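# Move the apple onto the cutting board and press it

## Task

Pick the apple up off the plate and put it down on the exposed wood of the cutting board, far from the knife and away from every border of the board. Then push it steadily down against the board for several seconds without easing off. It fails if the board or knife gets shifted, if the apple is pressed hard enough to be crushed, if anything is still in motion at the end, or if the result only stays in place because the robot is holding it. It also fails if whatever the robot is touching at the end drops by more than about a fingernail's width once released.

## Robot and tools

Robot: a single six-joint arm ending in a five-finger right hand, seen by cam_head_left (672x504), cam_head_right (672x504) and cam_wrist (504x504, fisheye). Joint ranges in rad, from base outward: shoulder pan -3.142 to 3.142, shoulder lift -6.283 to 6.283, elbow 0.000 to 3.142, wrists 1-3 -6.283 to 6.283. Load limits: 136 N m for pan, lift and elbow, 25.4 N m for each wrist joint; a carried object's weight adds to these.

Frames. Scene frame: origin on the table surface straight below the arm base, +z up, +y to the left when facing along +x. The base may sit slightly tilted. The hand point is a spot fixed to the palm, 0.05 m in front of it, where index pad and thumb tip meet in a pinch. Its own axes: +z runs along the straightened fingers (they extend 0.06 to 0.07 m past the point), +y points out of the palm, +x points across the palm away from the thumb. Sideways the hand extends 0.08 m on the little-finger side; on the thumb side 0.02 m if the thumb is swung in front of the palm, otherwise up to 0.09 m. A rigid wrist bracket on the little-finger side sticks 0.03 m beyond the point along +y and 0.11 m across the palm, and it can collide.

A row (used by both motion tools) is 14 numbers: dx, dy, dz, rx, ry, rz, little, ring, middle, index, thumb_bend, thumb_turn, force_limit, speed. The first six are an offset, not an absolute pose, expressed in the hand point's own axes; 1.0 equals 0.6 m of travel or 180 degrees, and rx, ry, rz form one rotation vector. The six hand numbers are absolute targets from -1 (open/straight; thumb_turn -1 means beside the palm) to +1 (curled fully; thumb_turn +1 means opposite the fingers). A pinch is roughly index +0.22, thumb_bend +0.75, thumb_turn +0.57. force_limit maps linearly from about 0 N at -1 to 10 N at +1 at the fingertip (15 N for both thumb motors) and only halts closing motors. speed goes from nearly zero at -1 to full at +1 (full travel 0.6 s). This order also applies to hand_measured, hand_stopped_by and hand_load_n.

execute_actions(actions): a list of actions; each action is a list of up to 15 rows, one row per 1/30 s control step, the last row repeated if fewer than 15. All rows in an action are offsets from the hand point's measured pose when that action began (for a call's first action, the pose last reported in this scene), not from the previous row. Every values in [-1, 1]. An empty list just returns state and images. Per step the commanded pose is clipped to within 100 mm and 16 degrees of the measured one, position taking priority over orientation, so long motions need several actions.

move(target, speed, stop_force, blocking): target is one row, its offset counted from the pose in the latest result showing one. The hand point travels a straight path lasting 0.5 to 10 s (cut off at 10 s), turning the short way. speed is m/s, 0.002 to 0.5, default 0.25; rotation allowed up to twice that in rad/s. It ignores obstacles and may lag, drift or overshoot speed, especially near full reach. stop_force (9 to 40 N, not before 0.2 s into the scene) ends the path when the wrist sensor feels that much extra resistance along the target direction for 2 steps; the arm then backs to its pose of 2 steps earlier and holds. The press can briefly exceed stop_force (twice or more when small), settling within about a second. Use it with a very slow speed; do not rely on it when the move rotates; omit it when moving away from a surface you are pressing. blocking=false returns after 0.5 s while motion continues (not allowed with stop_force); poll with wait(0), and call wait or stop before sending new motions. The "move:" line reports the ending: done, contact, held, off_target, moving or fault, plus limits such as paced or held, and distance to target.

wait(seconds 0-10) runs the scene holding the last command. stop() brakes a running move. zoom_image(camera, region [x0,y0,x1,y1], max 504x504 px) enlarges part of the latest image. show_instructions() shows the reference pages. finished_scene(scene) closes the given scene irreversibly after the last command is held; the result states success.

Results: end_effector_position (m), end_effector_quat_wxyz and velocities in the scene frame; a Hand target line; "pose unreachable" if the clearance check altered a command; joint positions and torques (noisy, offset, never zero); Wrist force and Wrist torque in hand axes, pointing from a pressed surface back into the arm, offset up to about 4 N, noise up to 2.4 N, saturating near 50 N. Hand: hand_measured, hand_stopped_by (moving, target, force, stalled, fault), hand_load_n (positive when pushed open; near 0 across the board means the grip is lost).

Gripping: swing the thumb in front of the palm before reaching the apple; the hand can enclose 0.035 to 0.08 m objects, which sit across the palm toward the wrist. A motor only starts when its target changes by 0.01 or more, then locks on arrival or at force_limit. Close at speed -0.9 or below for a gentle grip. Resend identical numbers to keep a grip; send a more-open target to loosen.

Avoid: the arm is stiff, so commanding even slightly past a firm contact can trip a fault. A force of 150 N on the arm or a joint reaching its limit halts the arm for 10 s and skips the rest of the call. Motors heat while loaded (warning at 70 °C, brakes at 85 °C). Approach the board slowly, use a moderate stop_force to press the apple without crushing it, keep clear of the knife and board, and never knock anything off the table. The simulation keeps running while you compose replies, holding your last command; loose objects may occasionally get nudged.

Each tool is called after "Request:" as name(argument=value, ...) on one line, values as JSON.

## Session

Request:
execute_actions(actions=[])

Scene clock: 0.00 s.
end_effector_position=(+0.1833, -0.0932, +0.1823) hand_measured=(-1.000, -1.000, -1.000, -1.000, -1.000, -1.000) hand_load_n=(+0.0, +0.0, +0.0, +0.0, +0.0, +0.0) hand_stopped_by=(target, target, target, target, target, target) hand_force_limit=0.00 hand_speed=-0.80 end_effector_quat_wxyz=(-0.268, -0.239, +0.913, -0.191) end_effector_velocity=(-0.001, +0.000, +0.000) end_effector_angular_velocity=(+0.000, +0.003, -0.000)
Joint positions: [-0.693 -0.849  2.225  0.282  2.029 -2.753]
Joint velocities: [ 0.    -0.     0.001  0.001  0.002  0.   ]
Joint torques (N m, as the arm reports them, + toward a larger angle): no reading
Wrist force (N, on the end effector, along its own x y z axes, offset not removed): no reading
Wrist torque (N m, same axes, about the end effector's origin, offset not removed): no reading
Hand target: +0.183, -0.093, +0.182; -0.268, -0.239, +0.913, -0.191

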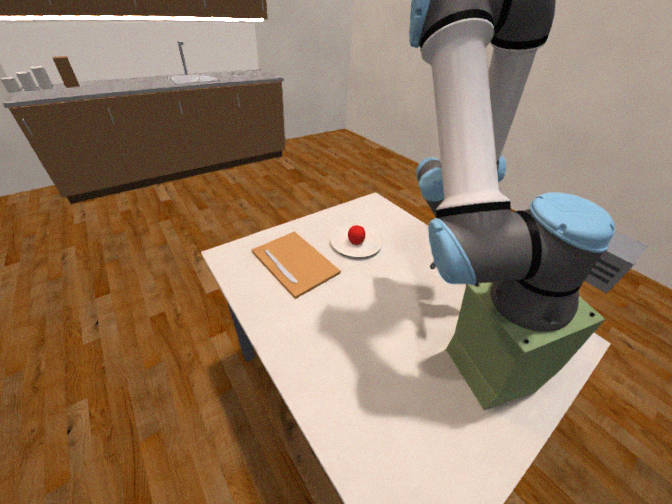

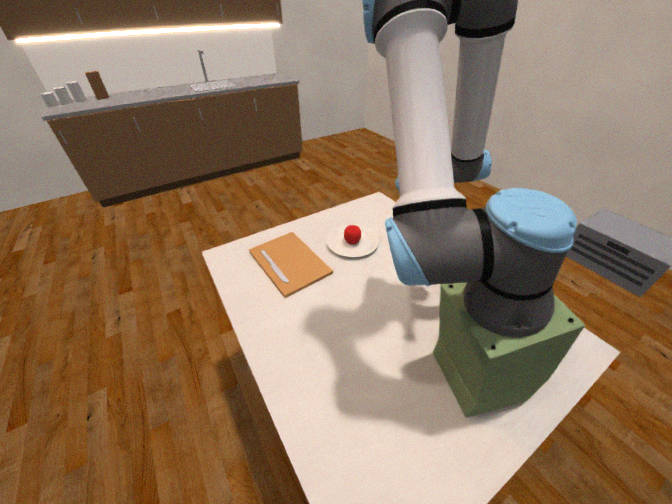

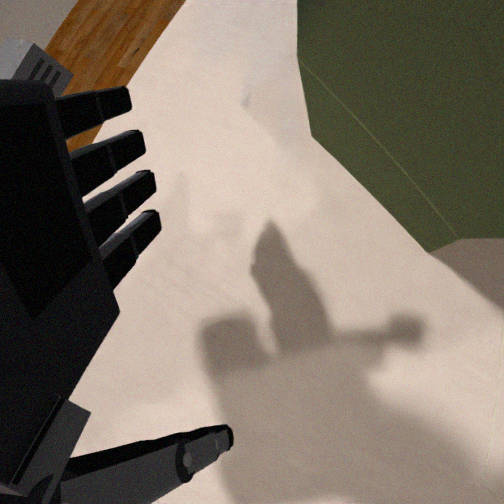

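Request:
move(target=[-0.6037, -0.3182, -0.269, 0.1565, -0.1671, 0.1105, -1, -1, -1, -1, -1, 1, 0, 0.5], speed=0.3)

Scene clock: 3.37 s.
end_effector_position=(+0.6190, -0.0504, +0.1400) hand_measured=(-1.000, -1.000, -1.000, -1.000, -1.000, +1.000) hand_load_n=(+0.0, +0.0, +0.0, +0.0, +0.0, +0.0) hand_stopped_by=(target, target, target, target, target, target) hand_force_limit=0.00 hand_speed=0.50 end_effector_quat_wxyz=(+0.076, -0.180, +0.905, -0.379) end_effector_velocity=(+0.002, -0.000, -0.001) end_effector_angular_velocity=(-0.002, -0.000, +0.000)
Joint positions: [-0.189 -0.659  1.465  0.295  2.027 -2.172]
Joint velocities: [ 0.002  0.005 -0.006  0.001  0.002  0.001]
Joint torques (N m, as the arm reports them, + toward a larger angle): [ -0.59 -37.6  -24.5    3.37   2.66   1.34]
Wrist force (N, on the end effector, along its own x y z axes, offset not removed): [0.6 1.6 2.4]
Wrist torque (N m, same axes, about the end effector's origin, offset not removed): [0.19 -0.08 0.01]
Hand target: +0.619, -0.050, +0.140; +0.076, -0.180, +0.905, -0.379
Off the commanded pose: 0.001 m, 0 deg.
move: done

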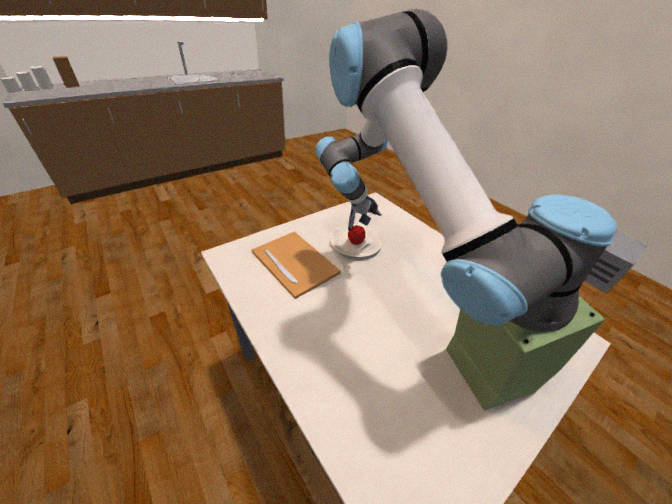

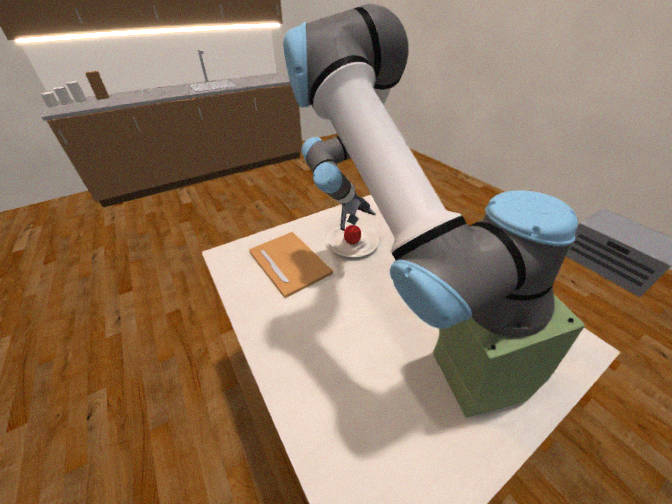

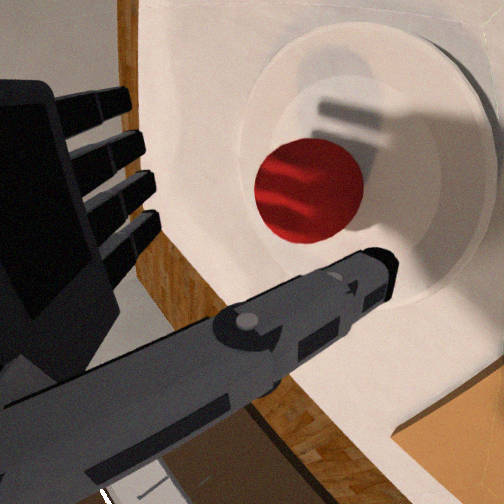

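Request:
move(target=[-0.02, 0.079, 0.103, 0, 0, 0, -1, -1, -1, -1, -1, 1, 0, 0.5], speed=0.08, stop_force=9)

Scene clock: 5.43 s.
end_effector_position=(+0.6342, -0.0558, +0.0633) hand_measured=(-1.000, -1.000, -1.000, -1.000, -1.000, +1.000) hand_load_n=(+0.0, +0.0, +0.0, +0.0, +0.0, +0.0) hand_stopped_by=(target, target, target, target, target, target) hand_force_limit=0.00 hand_speed=0.50 end_effector_quat_wxyz=(+0.076, -0.180, +0.905, -0.379) end_effector_velocity=(+0.002, -0.000, -0.002) end_effector_angular_velocity=(+0.001, -0.002, +0.000)
Joint positions: [-0.163 -0.487  1.35   0.25   2.038 -2.147]
Joint velocities: [ 0.001  0.006 -0.008  0.    -0.001  0.002]
Joint torques (N m, as the arm reports them, + toward a larger angle): [ -0.49 -39.08 -24.95   0.14   2.3    1.34]
Wrist force (N, on the end effector, along its own x y z axes, offset not removed): [-1.0 0.8 2.2]
Wrist torque (N m, same axes, about the end effector's origin, offset not removed): [0.12 0.17 -0.19]
Hand target: +0.634, -0.056, +0.063; +0.076, -0.180, +0.905, -0.379
Off the commanded pose: 0.000 m, 0 deg.
move: done

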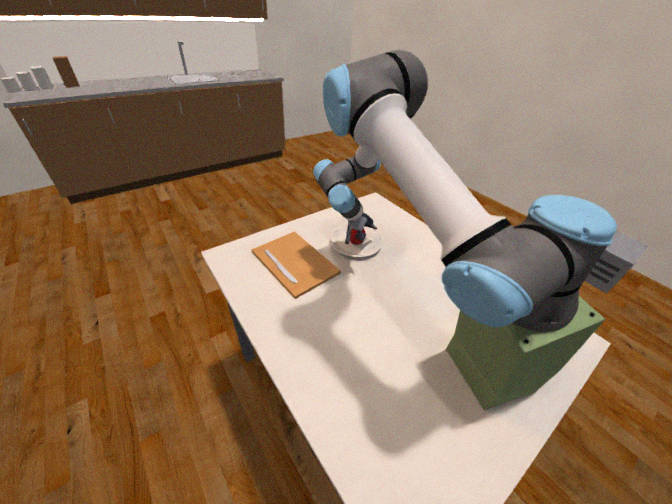

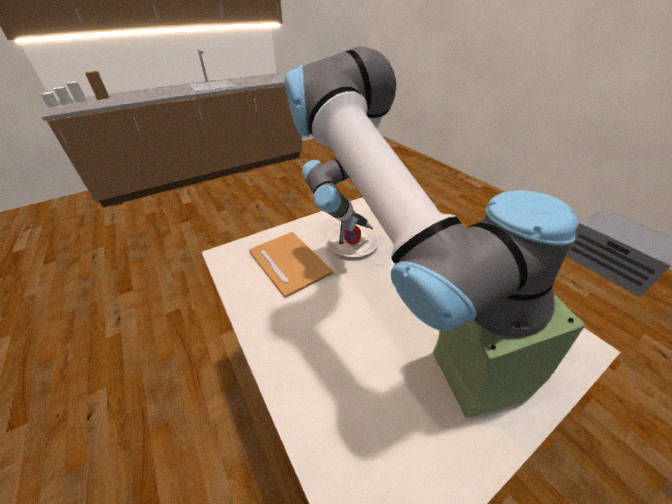

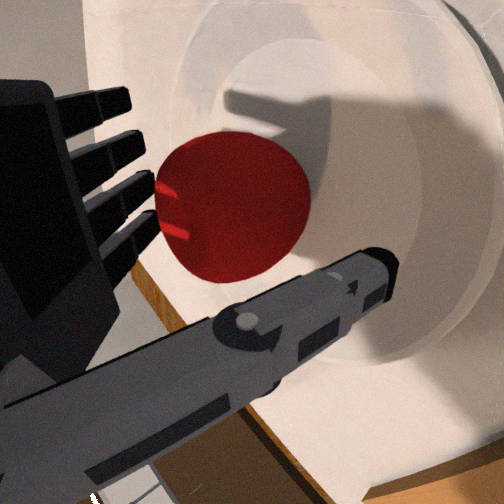

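Request:
move(target=[-0.004, 0, 0.012, 0, 0, 0, 0.6, 0.6, 0.6, 0.6, 0.8, 1, 0.3, -0.75], speed=0.03)

Scene clock: 9.83 s.
end_effector_position=(+0.6384, -0.0597, +0.0582) hand_measured=(+0.600, -0.172, -0.310, -0.268, -0.580, +1.000) hand_load_n=(+0.0, +9.0, +0.0, +7.0, +16.0, +3.5) hand_stopped_by=(target, force, force, force, force, target) hand_force_limit=0.30 hand_speed=-0.75 end_effector_quat_wxyz=(+0.076, -0.180, +0.905, -0.379) end_effector_velocity=(+0.001, -0.000, +0.000) end_effector_angular_velocity=(-0.001, -0.002, -0.000)
Joint positions: [-0.167 -0.471  1.33   0.252  2.037 -2.15 ]
Joint velocities: [-0.    -0.    -0.001 -0.001  0.    -0.   ]
Joint torques (N m, as the arm reports them, + toward a larger angle): [ -2.87 -53.38 -24.05   0.08   2.38  -0.42]
Wrist force (N, on the end effector, along its own x y z axes, offset not removed): [-1.1 0.5 1.2]
Wrist torque (N m, same axes, about the end effector's origin, offset not removed): [0.20 0.26 -0.26]
Hand target: +0.638, -0.060, +0.058; +0.076, -0.180, +0.905, -0.379
Off the commanded pose: 0.000 m, 0 deg.
move: done

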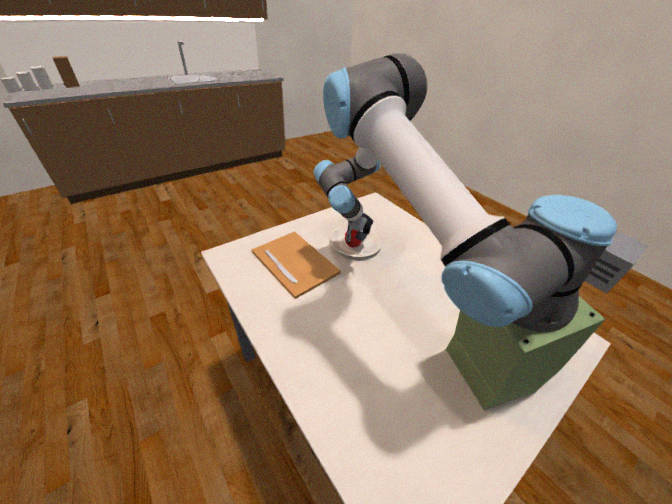

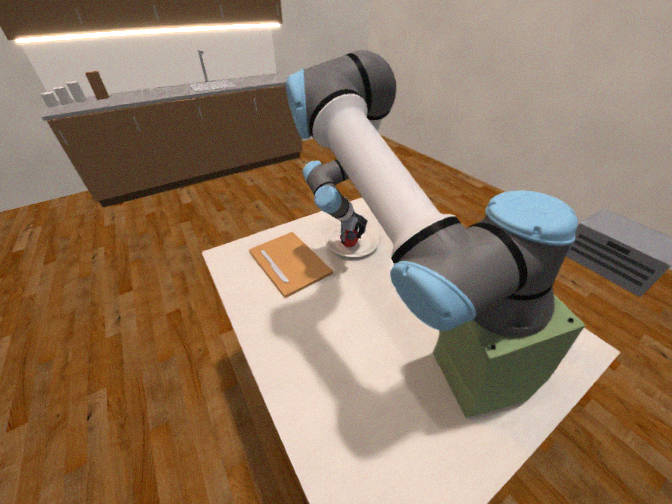

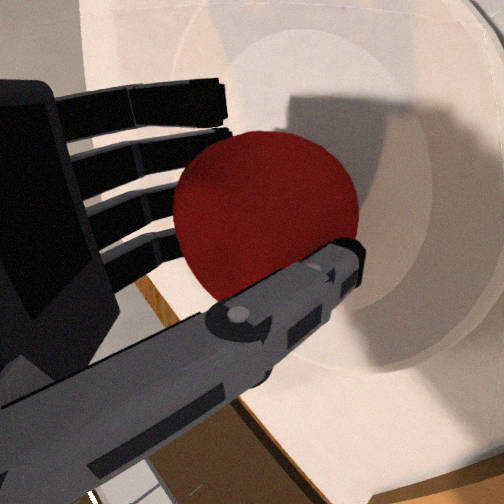

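Request:
move(target=[0, -0.0856, -0.0842, 0, 0, 0, 0.6, 0.6, 0.6, 0.6, 0.8, 1, 0.3, -0.75], speed=0.1)

Request:
move(target=[-0.186, 0.25, -0.254, 0, 0, 0, 0.6, 0.6, 0.6, 0.6, 0.8, 1, 0.3, -0.75], speed=0.2)

Scene clock: 12.00 s.
end_effector_position=(+0.6383, -0.0596, +0.1299) hand_measured=(+0.600, -0.172, -0.310, -0.268, -0.580, +1.000) hand_load_n=(+0.0, +9.0, +0.0, +7.0, +16.0, +3.5) hand_stopped_by=(target, force, force, force, force, target) hand_force_limit=0.30 hand_speed=-0.75 end_effector_quat_wxyz=(+0.076, -0.180, +0.905, -0.379) end_effector_velocity=(-0.000, +0.000, +0.003) end_effector_angular_velocity=(-0.001, -0.000, +0.000)
Joint positions: [-0.196 -0.609  1.389  0.318  2.024 -2.179]
Joint velocities: [-0.001 -0.005  0.003  0.002  0.001 -0.001]
Joint torques (N m, as the arm reports them, + toward a larger angle): [-18.32 -52.34   0.39   3.02  -0.36  -0.99]
Wrist force (N, on the end effector, along its own x y z axes, offset not removed): [-2.2 2.1 3.6]
Wrist torque (N m, same axes, about the end effector's origin, offset not removed): [0.07 0.31 -0.26]
Hand target: +0.638, -0.060, +0.130; +0.076, -0.180, +0.905, -0.379
Off the commanded pose: 0.000 m, 0 deg.
move: done

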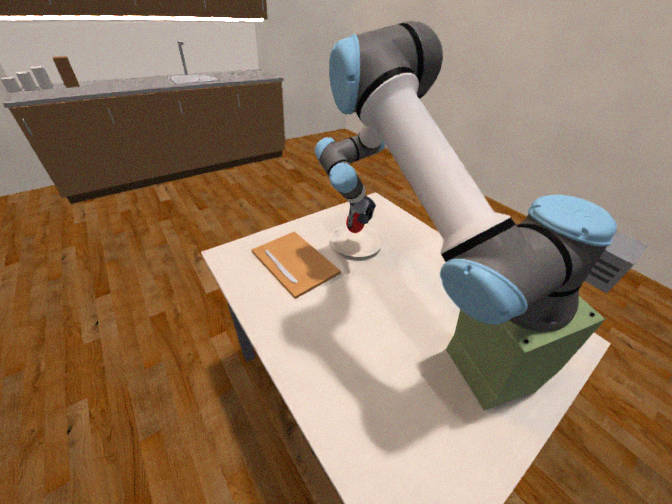

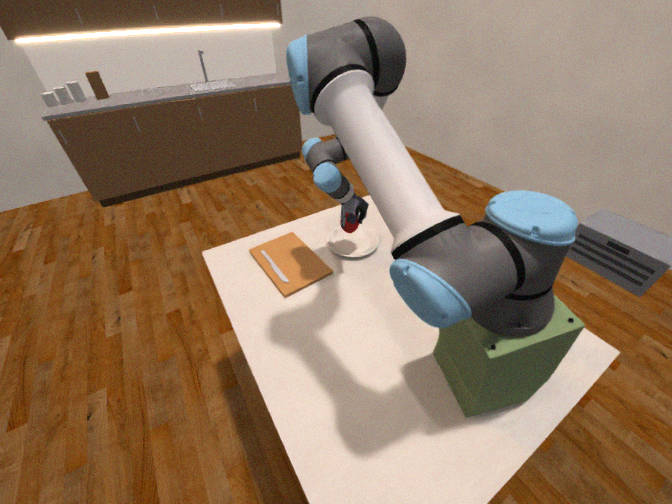

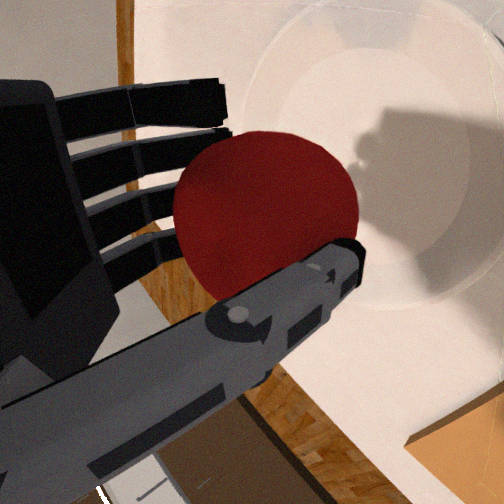

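Scene clock: 13.83 s.
end_effector_position=(+0.6598, +0.1802, +0.1298) hand_measured=(+0.600, -0.172, -0.310, -0.268, -0.580, +1.000) hand_load_n=(+0.0, +9.0, +0.0, +7.0, +16.0, +3.5) hand_stopped_by=(target, force, force, force, force, target) hand_force_limit=0.30 hand_speed=-0.75 end_effector_quat_wxyz=(+0.076, -0.180, +0.905, -0.379) end_effector_velocity=(+0.001, +0.003, -0.000) end_effector_angular_velocity=(-0.000, +0.003, -0.002)
Joint positions: [ 0.209 -0.472  0.994  0.8    2.169 -1.74 ]
Joint velocities: [ 0.004  0.007 -0.015  0.015  0.001  0.007]
Joint torques (N m, as the arm reports them, + toward a larger angle): [  0.39 -42.39 -28.45   4.11   2.78   1.53]
Wrist force (N, on the end effector, along its own x y z axes, offset not removed): [-0.4 0.5 4.6]
Wrist torque (N m, same axes, about the end effector's origin, offset not removed): [-0.07 0.03 -0.15]
Hand target: +0.660, +0.181, +0.130; +0.075, -0.180, +0.905, -0.379
Off the commanded pose: 0.001 m, 0 deg.
move: done

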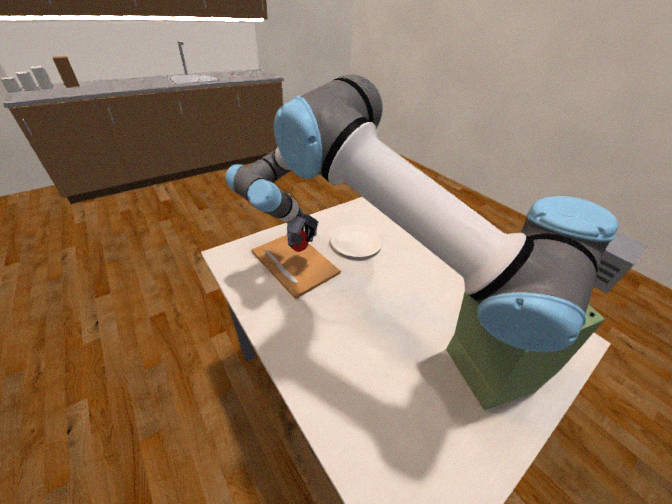

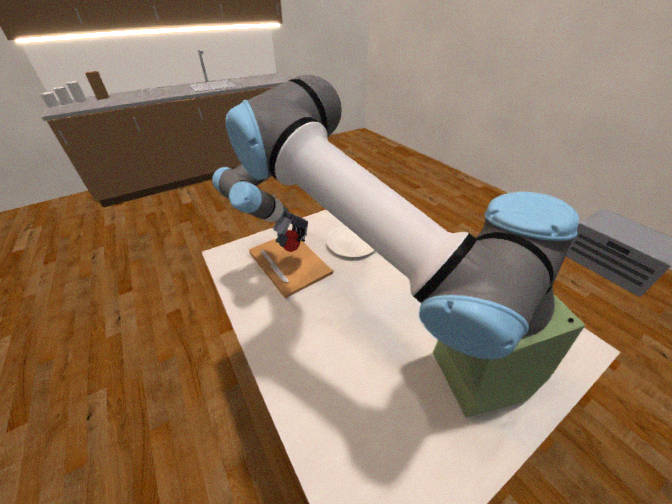

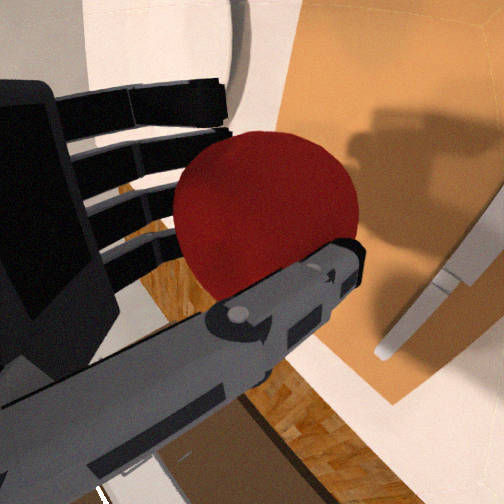

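Request:
move(target=[0.0655, 0.0435, 0.0507, 0, 0, 0, 0.6, 0.6, 0.6, 0.6, 0.8, 1, 0.3, -0.75], speed=0.08)

Request:
zoom_image(camera="cam_head_left", region=[230, 190, 380, 315])

Scene clock: 15.70 s.
end_effector_position=(+0.6250, +0.1622, +0.0901) hand_measured=(+0.600, -0.172, -0.310, -0.268, -0.580, +1.000) hand_load_n=(+0.0, +9.0, +0.0, +7.0, +16.0, +3.5) hand_stopped_by=(target, force, force, force, force, target) hand_force_limit=0.30 hand_speed=-0.75 end_effector_quat_wxyz=(+0.076, -0.180, +0.905, -0.379) end_effector_velocity=(-0.001, -0.001, -0.001) end_effector_angular_velocity=(-0.001, -0.003, -0.000)
Joint positions: [ 0.207 -0.478  1.146  0.653  2.168 -1.743]
Joint velocities: [-0.001 -0.001  0.007 -0.009  0.001 -0.001]
Joint torques (N m, as the arm reports them, + toward a larger angle): [-18.43 -56.64   0.22   0.7   -0.39  -0.96]
Wrist force (N, on the end effector, along its own x y z axes, offset not removed): [-0.2 0.0 2.8]
Wrist torque (N m, same axes, about the end effector's origin, offset not removed): [-0.23 0.08 -0.21]
Hand target: +0.625, +0.162, +0.090; +0.076, -0.180, +0.905, -0.379
Off the commanded pose: 0.000 m, 0 deg.
move: done

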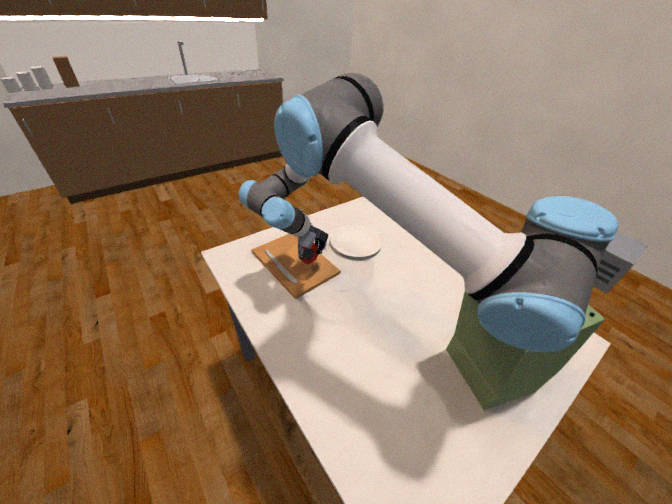

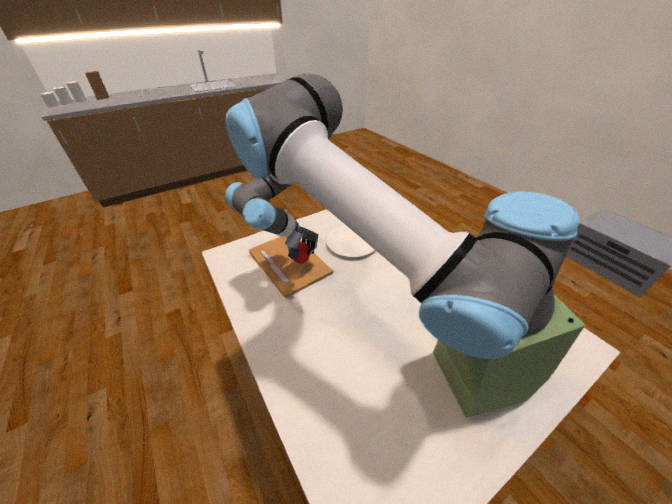

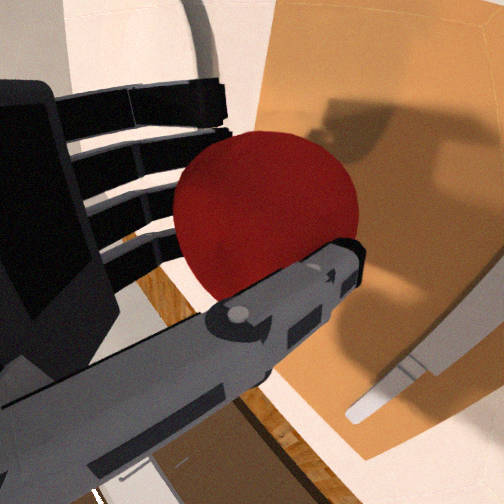

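Region (230, 190, 380, 315) of cam_head_left's 672x504 image, scaled by 3.360, with more detail than that image has.

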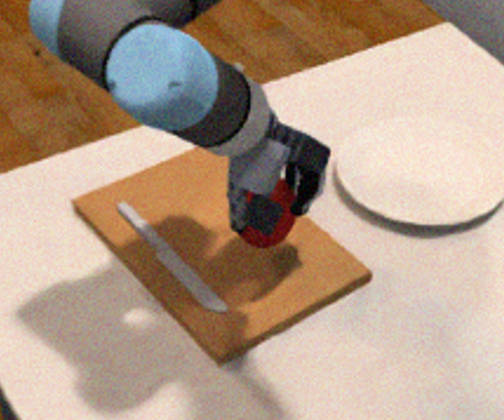

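Request:
move(target=[0, 0.0166, 0.0164, 0, 0, 0, 0.6, 0.6, 0.6, 0.6, 0.8, 1, 0.3, -0.75], speed=0.04, stop_force=10)

Request:
move(target=[0, 0.036, 0.0355, 0, 0, 0, 0.6, 0.6, 0.6, 0.6, 0.8, 1, 0.3, -0.75], speed=0.008, stop_force=10)

Request:
wait(seconds=1)

Scene clock: 16.97 s.
end_effector_position=(+0.6250, +0.1622, +0.0763) hand_measured=(+0.600, -0.172, -0.310, -0.268, -0.580, +1.000) hand_load_n=(+0.0, +9.0, +0.0, +7.0, +16.0, +3.5) hand_stopped_by=(target, force, force, force, force, target) hand_force_limit=0.30 hand_speed=-0.75 end_effector_quat_wxyz=(+0.076, -0.180, +0.905, -0.379) end_effector_velocity=(+0.000, +0.000, -0.002) end_effector_angular_velocity=(-0.001, -0.001, +0.000)
Joint positions: [ 0.211 -0.451  1.13   0.645  2.169 -1.738]
Joint velocities: [ 0.001  0.004 -0.004 -0.001  0.002  0.001]
Joint torques (N m, as the arm reports them, + toward a larger angle): [  0.22 -42.27 -26.37   0.75   2.67   1.15]
Wrist force (N, on the end effector, along its own x y z axes, offset not removed): [-2.1 1.3 2.5]
Wrist torque (N m, same axes, about the end effector's origin, offset not removed): [0.09 0.32 -0.22]
Hand target: +0.625, +0.162, +0.076; +0.076, -0.180, +0.905, -0.379
Off the commanded pose: 0.000 m, 0 deg.
move: done

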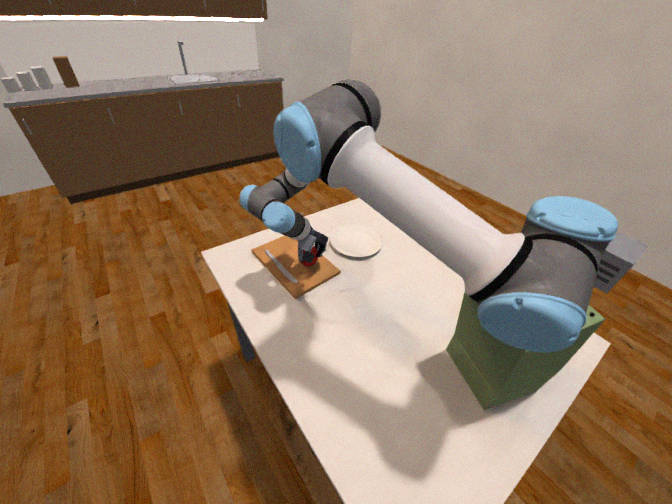

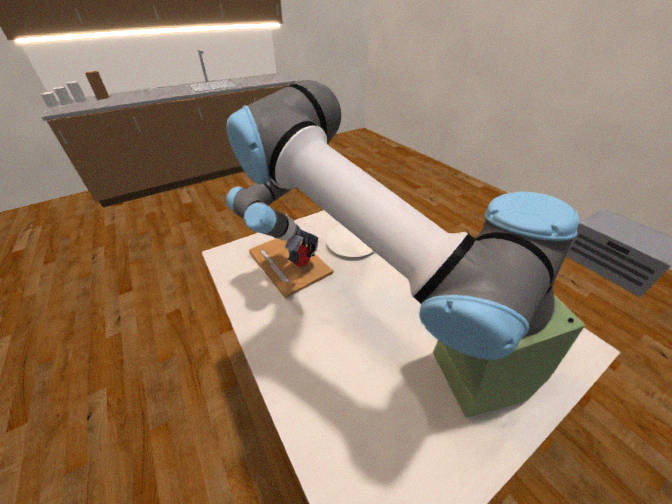

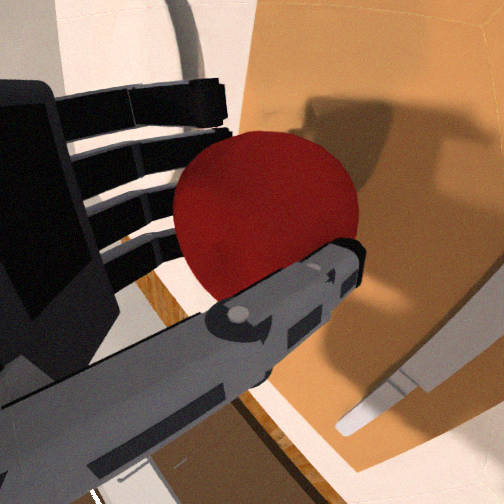

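Scene clock: 18.77 s.
end_effector_position=(+0.6252, +0.1622, +0.0651) hand_measured=(+0.600, -0.172, -0.310, -0.268, -0.580, +1.000) hand_load_n=(+0.0, +8.5, +0.0, +6.0, +16.0, +1.5) hand_stopped_by=(target, force, force, force, force, target) hand_force_limit=0.30 hand_speed=-0.75 end_effector_quat_wxyz=(+0.076, -0.180, +0.905, -0.379) end_effector_velocity=(-0.001, +0.000, +0.002) end_effector_angular_velocity=(-0.000, +0.002, +0.000)
Joint positions: [ 0.215 -0.429  1.116  0.638  2.171 -1.733]
Joint velocities: [-0.    -0.004  0.005  0.    -0.    -0.001]
Joint torques (N m, as the arm reports them, + toward a larger angle): [-16.58 -48.34   3.3    2.07  -1.41  -1.07]
Wrist force (N, on the end effector, along its own x y z axes, offset not removed): [2.0 -10.9 -9.9]
Wrist torque (N m, same axes, about the end effector's origin, offset not removed): [-0.38 0.42 -0.34]
Hand target: +0.625, +0.162, +0.065; +0.076, -0.180, +0.905, -0.379
Off the commanded pose: 0.019 m, 0 deg.
move: contact

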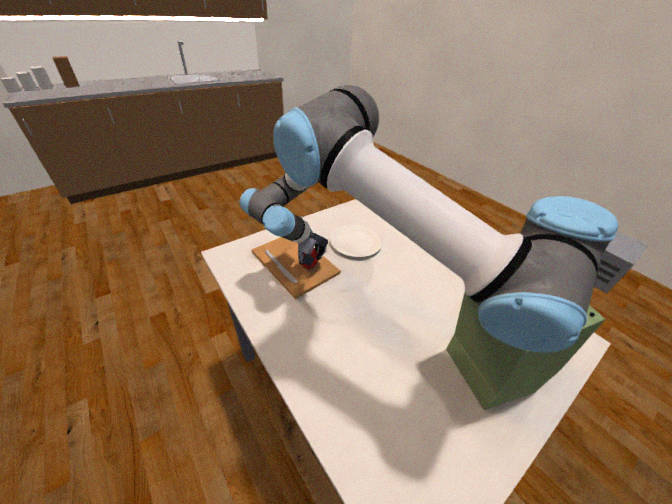

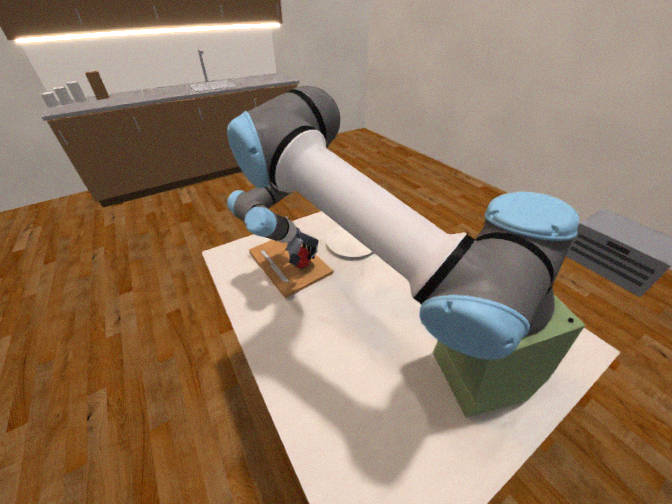

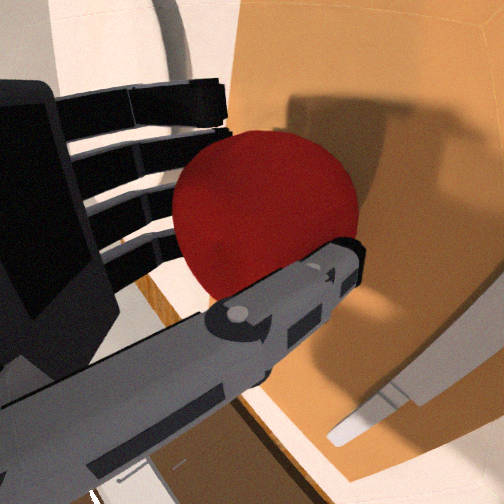

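Scene clock: 19.77 s.
end_effector_position=(+0.6250, +0.1621, +0.0654) hand_measured=(+0.600, -0.172, -0.310, -0.268, -0.580, +1.000) hand_load_n=(+0.0, +9.0, +0.0, +6.5, +16.0, +3.0) hand_stopped_by=(target, force, force, force, force, target) hand_force_limit=0.30 hand_speed=-0.75 end_effector_quat_wxyz=(+0.076, -0.180, +0.905, -0.379) end_effector_velocity=(-0.000, -0.000, -0.000) end_effector_angular_velocity=(+0.000, +0.001, -0.001)
Joint positions: [ 0.215 -0.43   1.117  0.639  2.17  -1.734]
Joint velocities: [-0.  0.  0.  0. -0.  0.]
Joint torques (N m, as the arm reports them, + toward a larger angle): [-16.95 -52.48   1.59   3.26  -0.18  -1.09]
Wrist force (N, on the end effector, along its own x y z axes, offset not removed): [0.4 -3.5 -2.2]
Wrist torque (N m, same axes, about the end effector's origin, offset not removed): [-0.17 0.15 -0.27]
Hand target: +0.625, +0.162, +0.065; +0.076, -0.180, +0.905, -0.379
Off the commanded pose: 0.019 m, 0 deg.
wait: 1.00 s; at rest by 0.17 s

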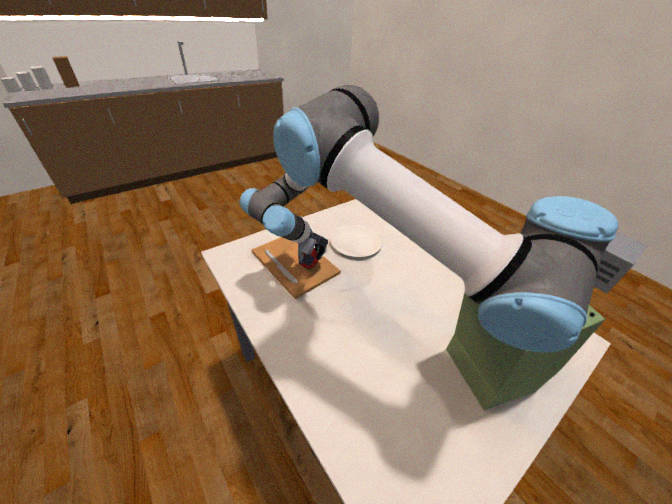

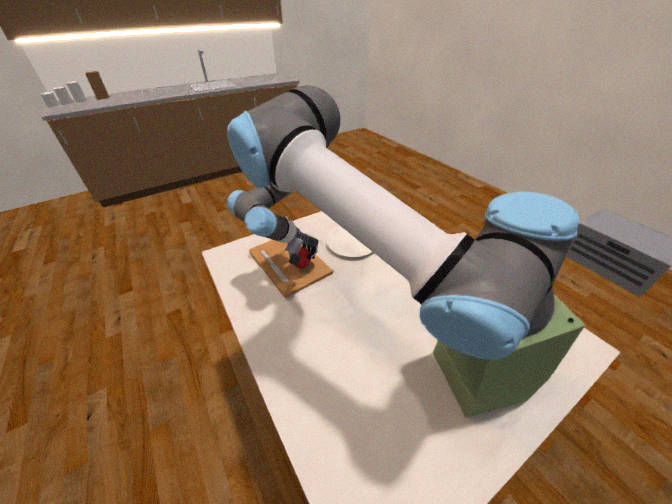

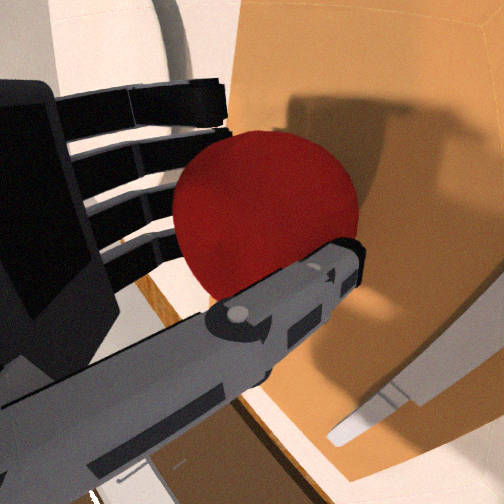

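Request:
execute_actions(actions=[[[0, 0.00048, 0.00048, 0, 0, 0, 0.6, 0.6, 0.6, 0.6, 0.8, 1, 0.3, -0.75]]])

Request:
wait(seconds=1)

Scene clock: 20.50 s.
end_effector_position=(+0.6250, +0.1621, +0.0650) hand_measured=(+0.600, -0.172, -0.310, -0.268, -0.580, +1.000) hand_load_n=(+0.0, +8.5, +0.0, +6.0, +16.0, +2.0) hand_stopped_by=(target, force, force, force, force, target) hand_force_limit=0.30 hand_speed=-0.75 end_effector_quat_wxyz=(+0.076, -0.180, +0.905, -0.379) end_effector_velocity=(-0.000, +0.000, +0.000) end_effector_angular_velocity=(-0.001, +0.001, +0.001)
Joint positions: [ 0.215 -0.429  1.116  0.638  2.17  -1.734]
Joint velocities: [ 0.    -0.     0.     0.001  0.    -0.001]
Joint torques (N m, as the arm reports them, + toward a larger angle): [ -0.54 -33.13 -24.21  -0.8    0.66   1.47]
Wrist force (N, on the end effector, along its own x y z axes, offset not removed): [1.6 -8.8 -10.0]
Wrist torque (N m, same axes, about the end effector's origin, offset not removed): [-0.24 0.25 -0.26]
Hand target: +0.625, +0.162, +0.065; +0.076, -0.180, +0.905, -0.379
Off the commanded pose: 0.000 m, 0 deg.

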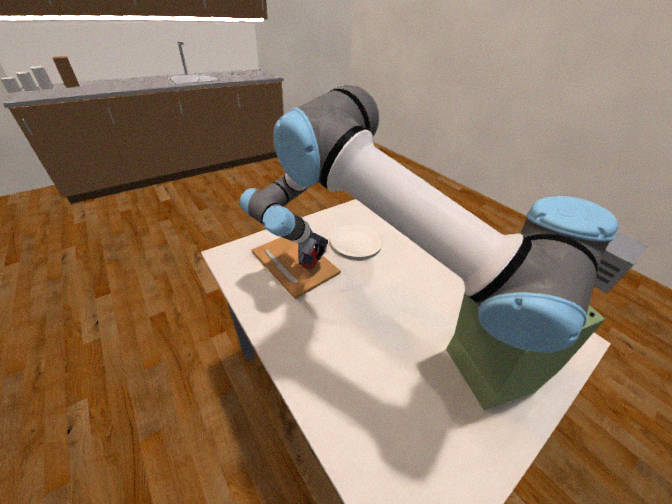

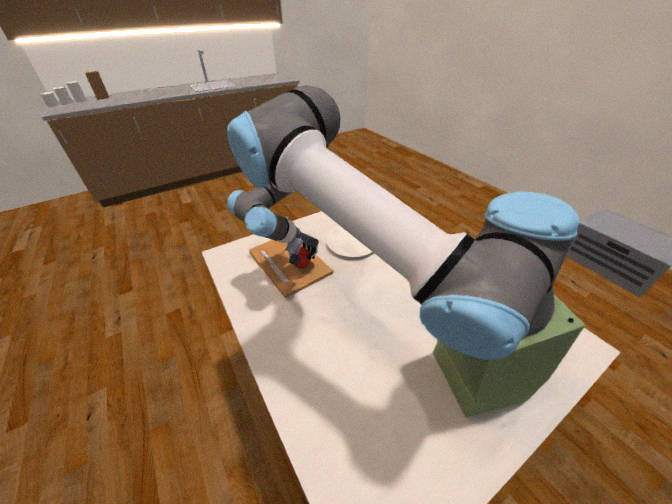

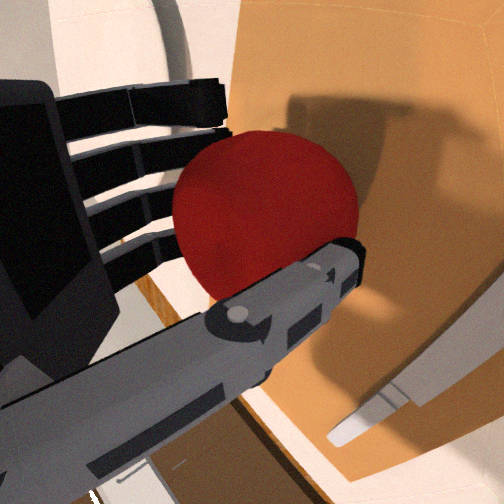

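Scene clock: 21.50 s.
end_effector_position=(+0.6250, +0.1621, +0.0650) hand_measured=(+0.600, -0.172, -0.310, -0.268, -0.580, +1.000) hand_load_n=(+0.0, +9.0, +0.0, +6.0, +16.0, +2.0) hand_stopped_by=(target, force, force, force, force, target) hand_force_limit=0.30 hand_speed=-0.75 end_effector_quat_wxyz=(+0.076, -0.180, +0.905, -0.379) end_effector_velocity=(+0.001, -0.000, +0.000) end_effector_angular_velocity=(+0.000, -0.002, -0.001)
Joint positions: [ 0.215 -0.429  1.116  0.638  2.17  -1.734]
Joint velocities: [-0.001  0.    -0.001 -0.     0.     0.001]
Joint torques (N m, as the arm reports them, + toward a larger angle): [  1.1  -32.44 -24.42  -1.08   1.02   1.57]
Wrist force (N, on the end effector, along its own x y z axes, offset not removed): [0.1 -10.1 -8.8]
Wrist torque (N m, same axes, about the end effector's origin, offset not removed): [-0.27 0.45 -0.41]
Hand target: +0.625, +0.162, +0.065; +0.076, -0.180, +0.905, -0.379
Off the commanded pose: 0.000 m, 0 deg.
wait: 1.00 s; at rest by 0.17 s

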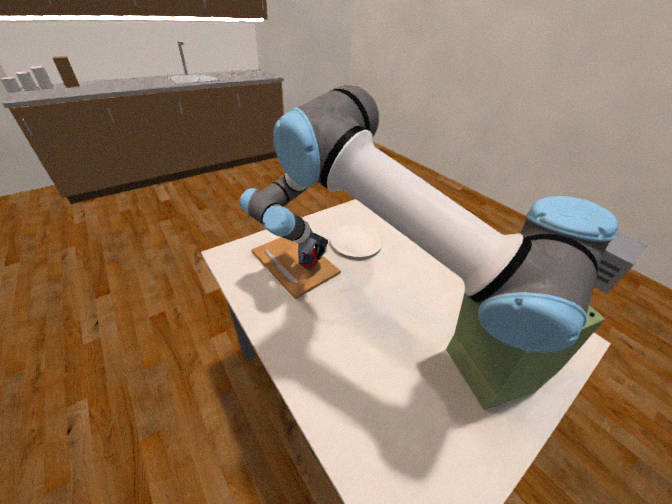

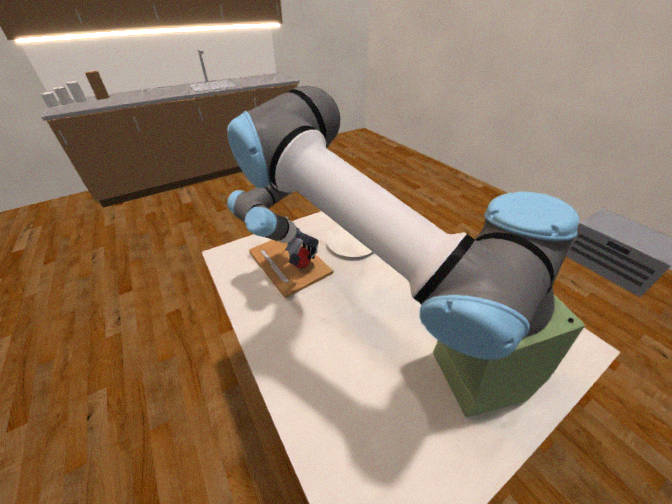

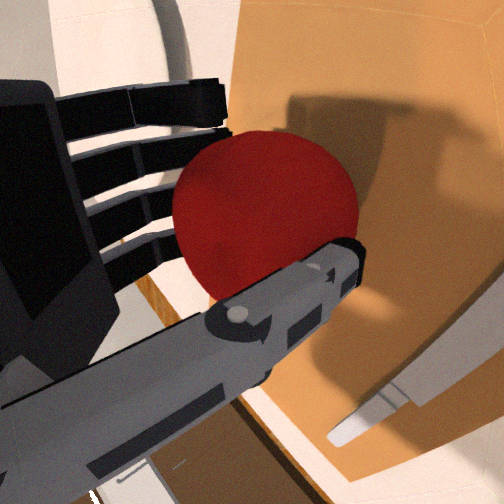

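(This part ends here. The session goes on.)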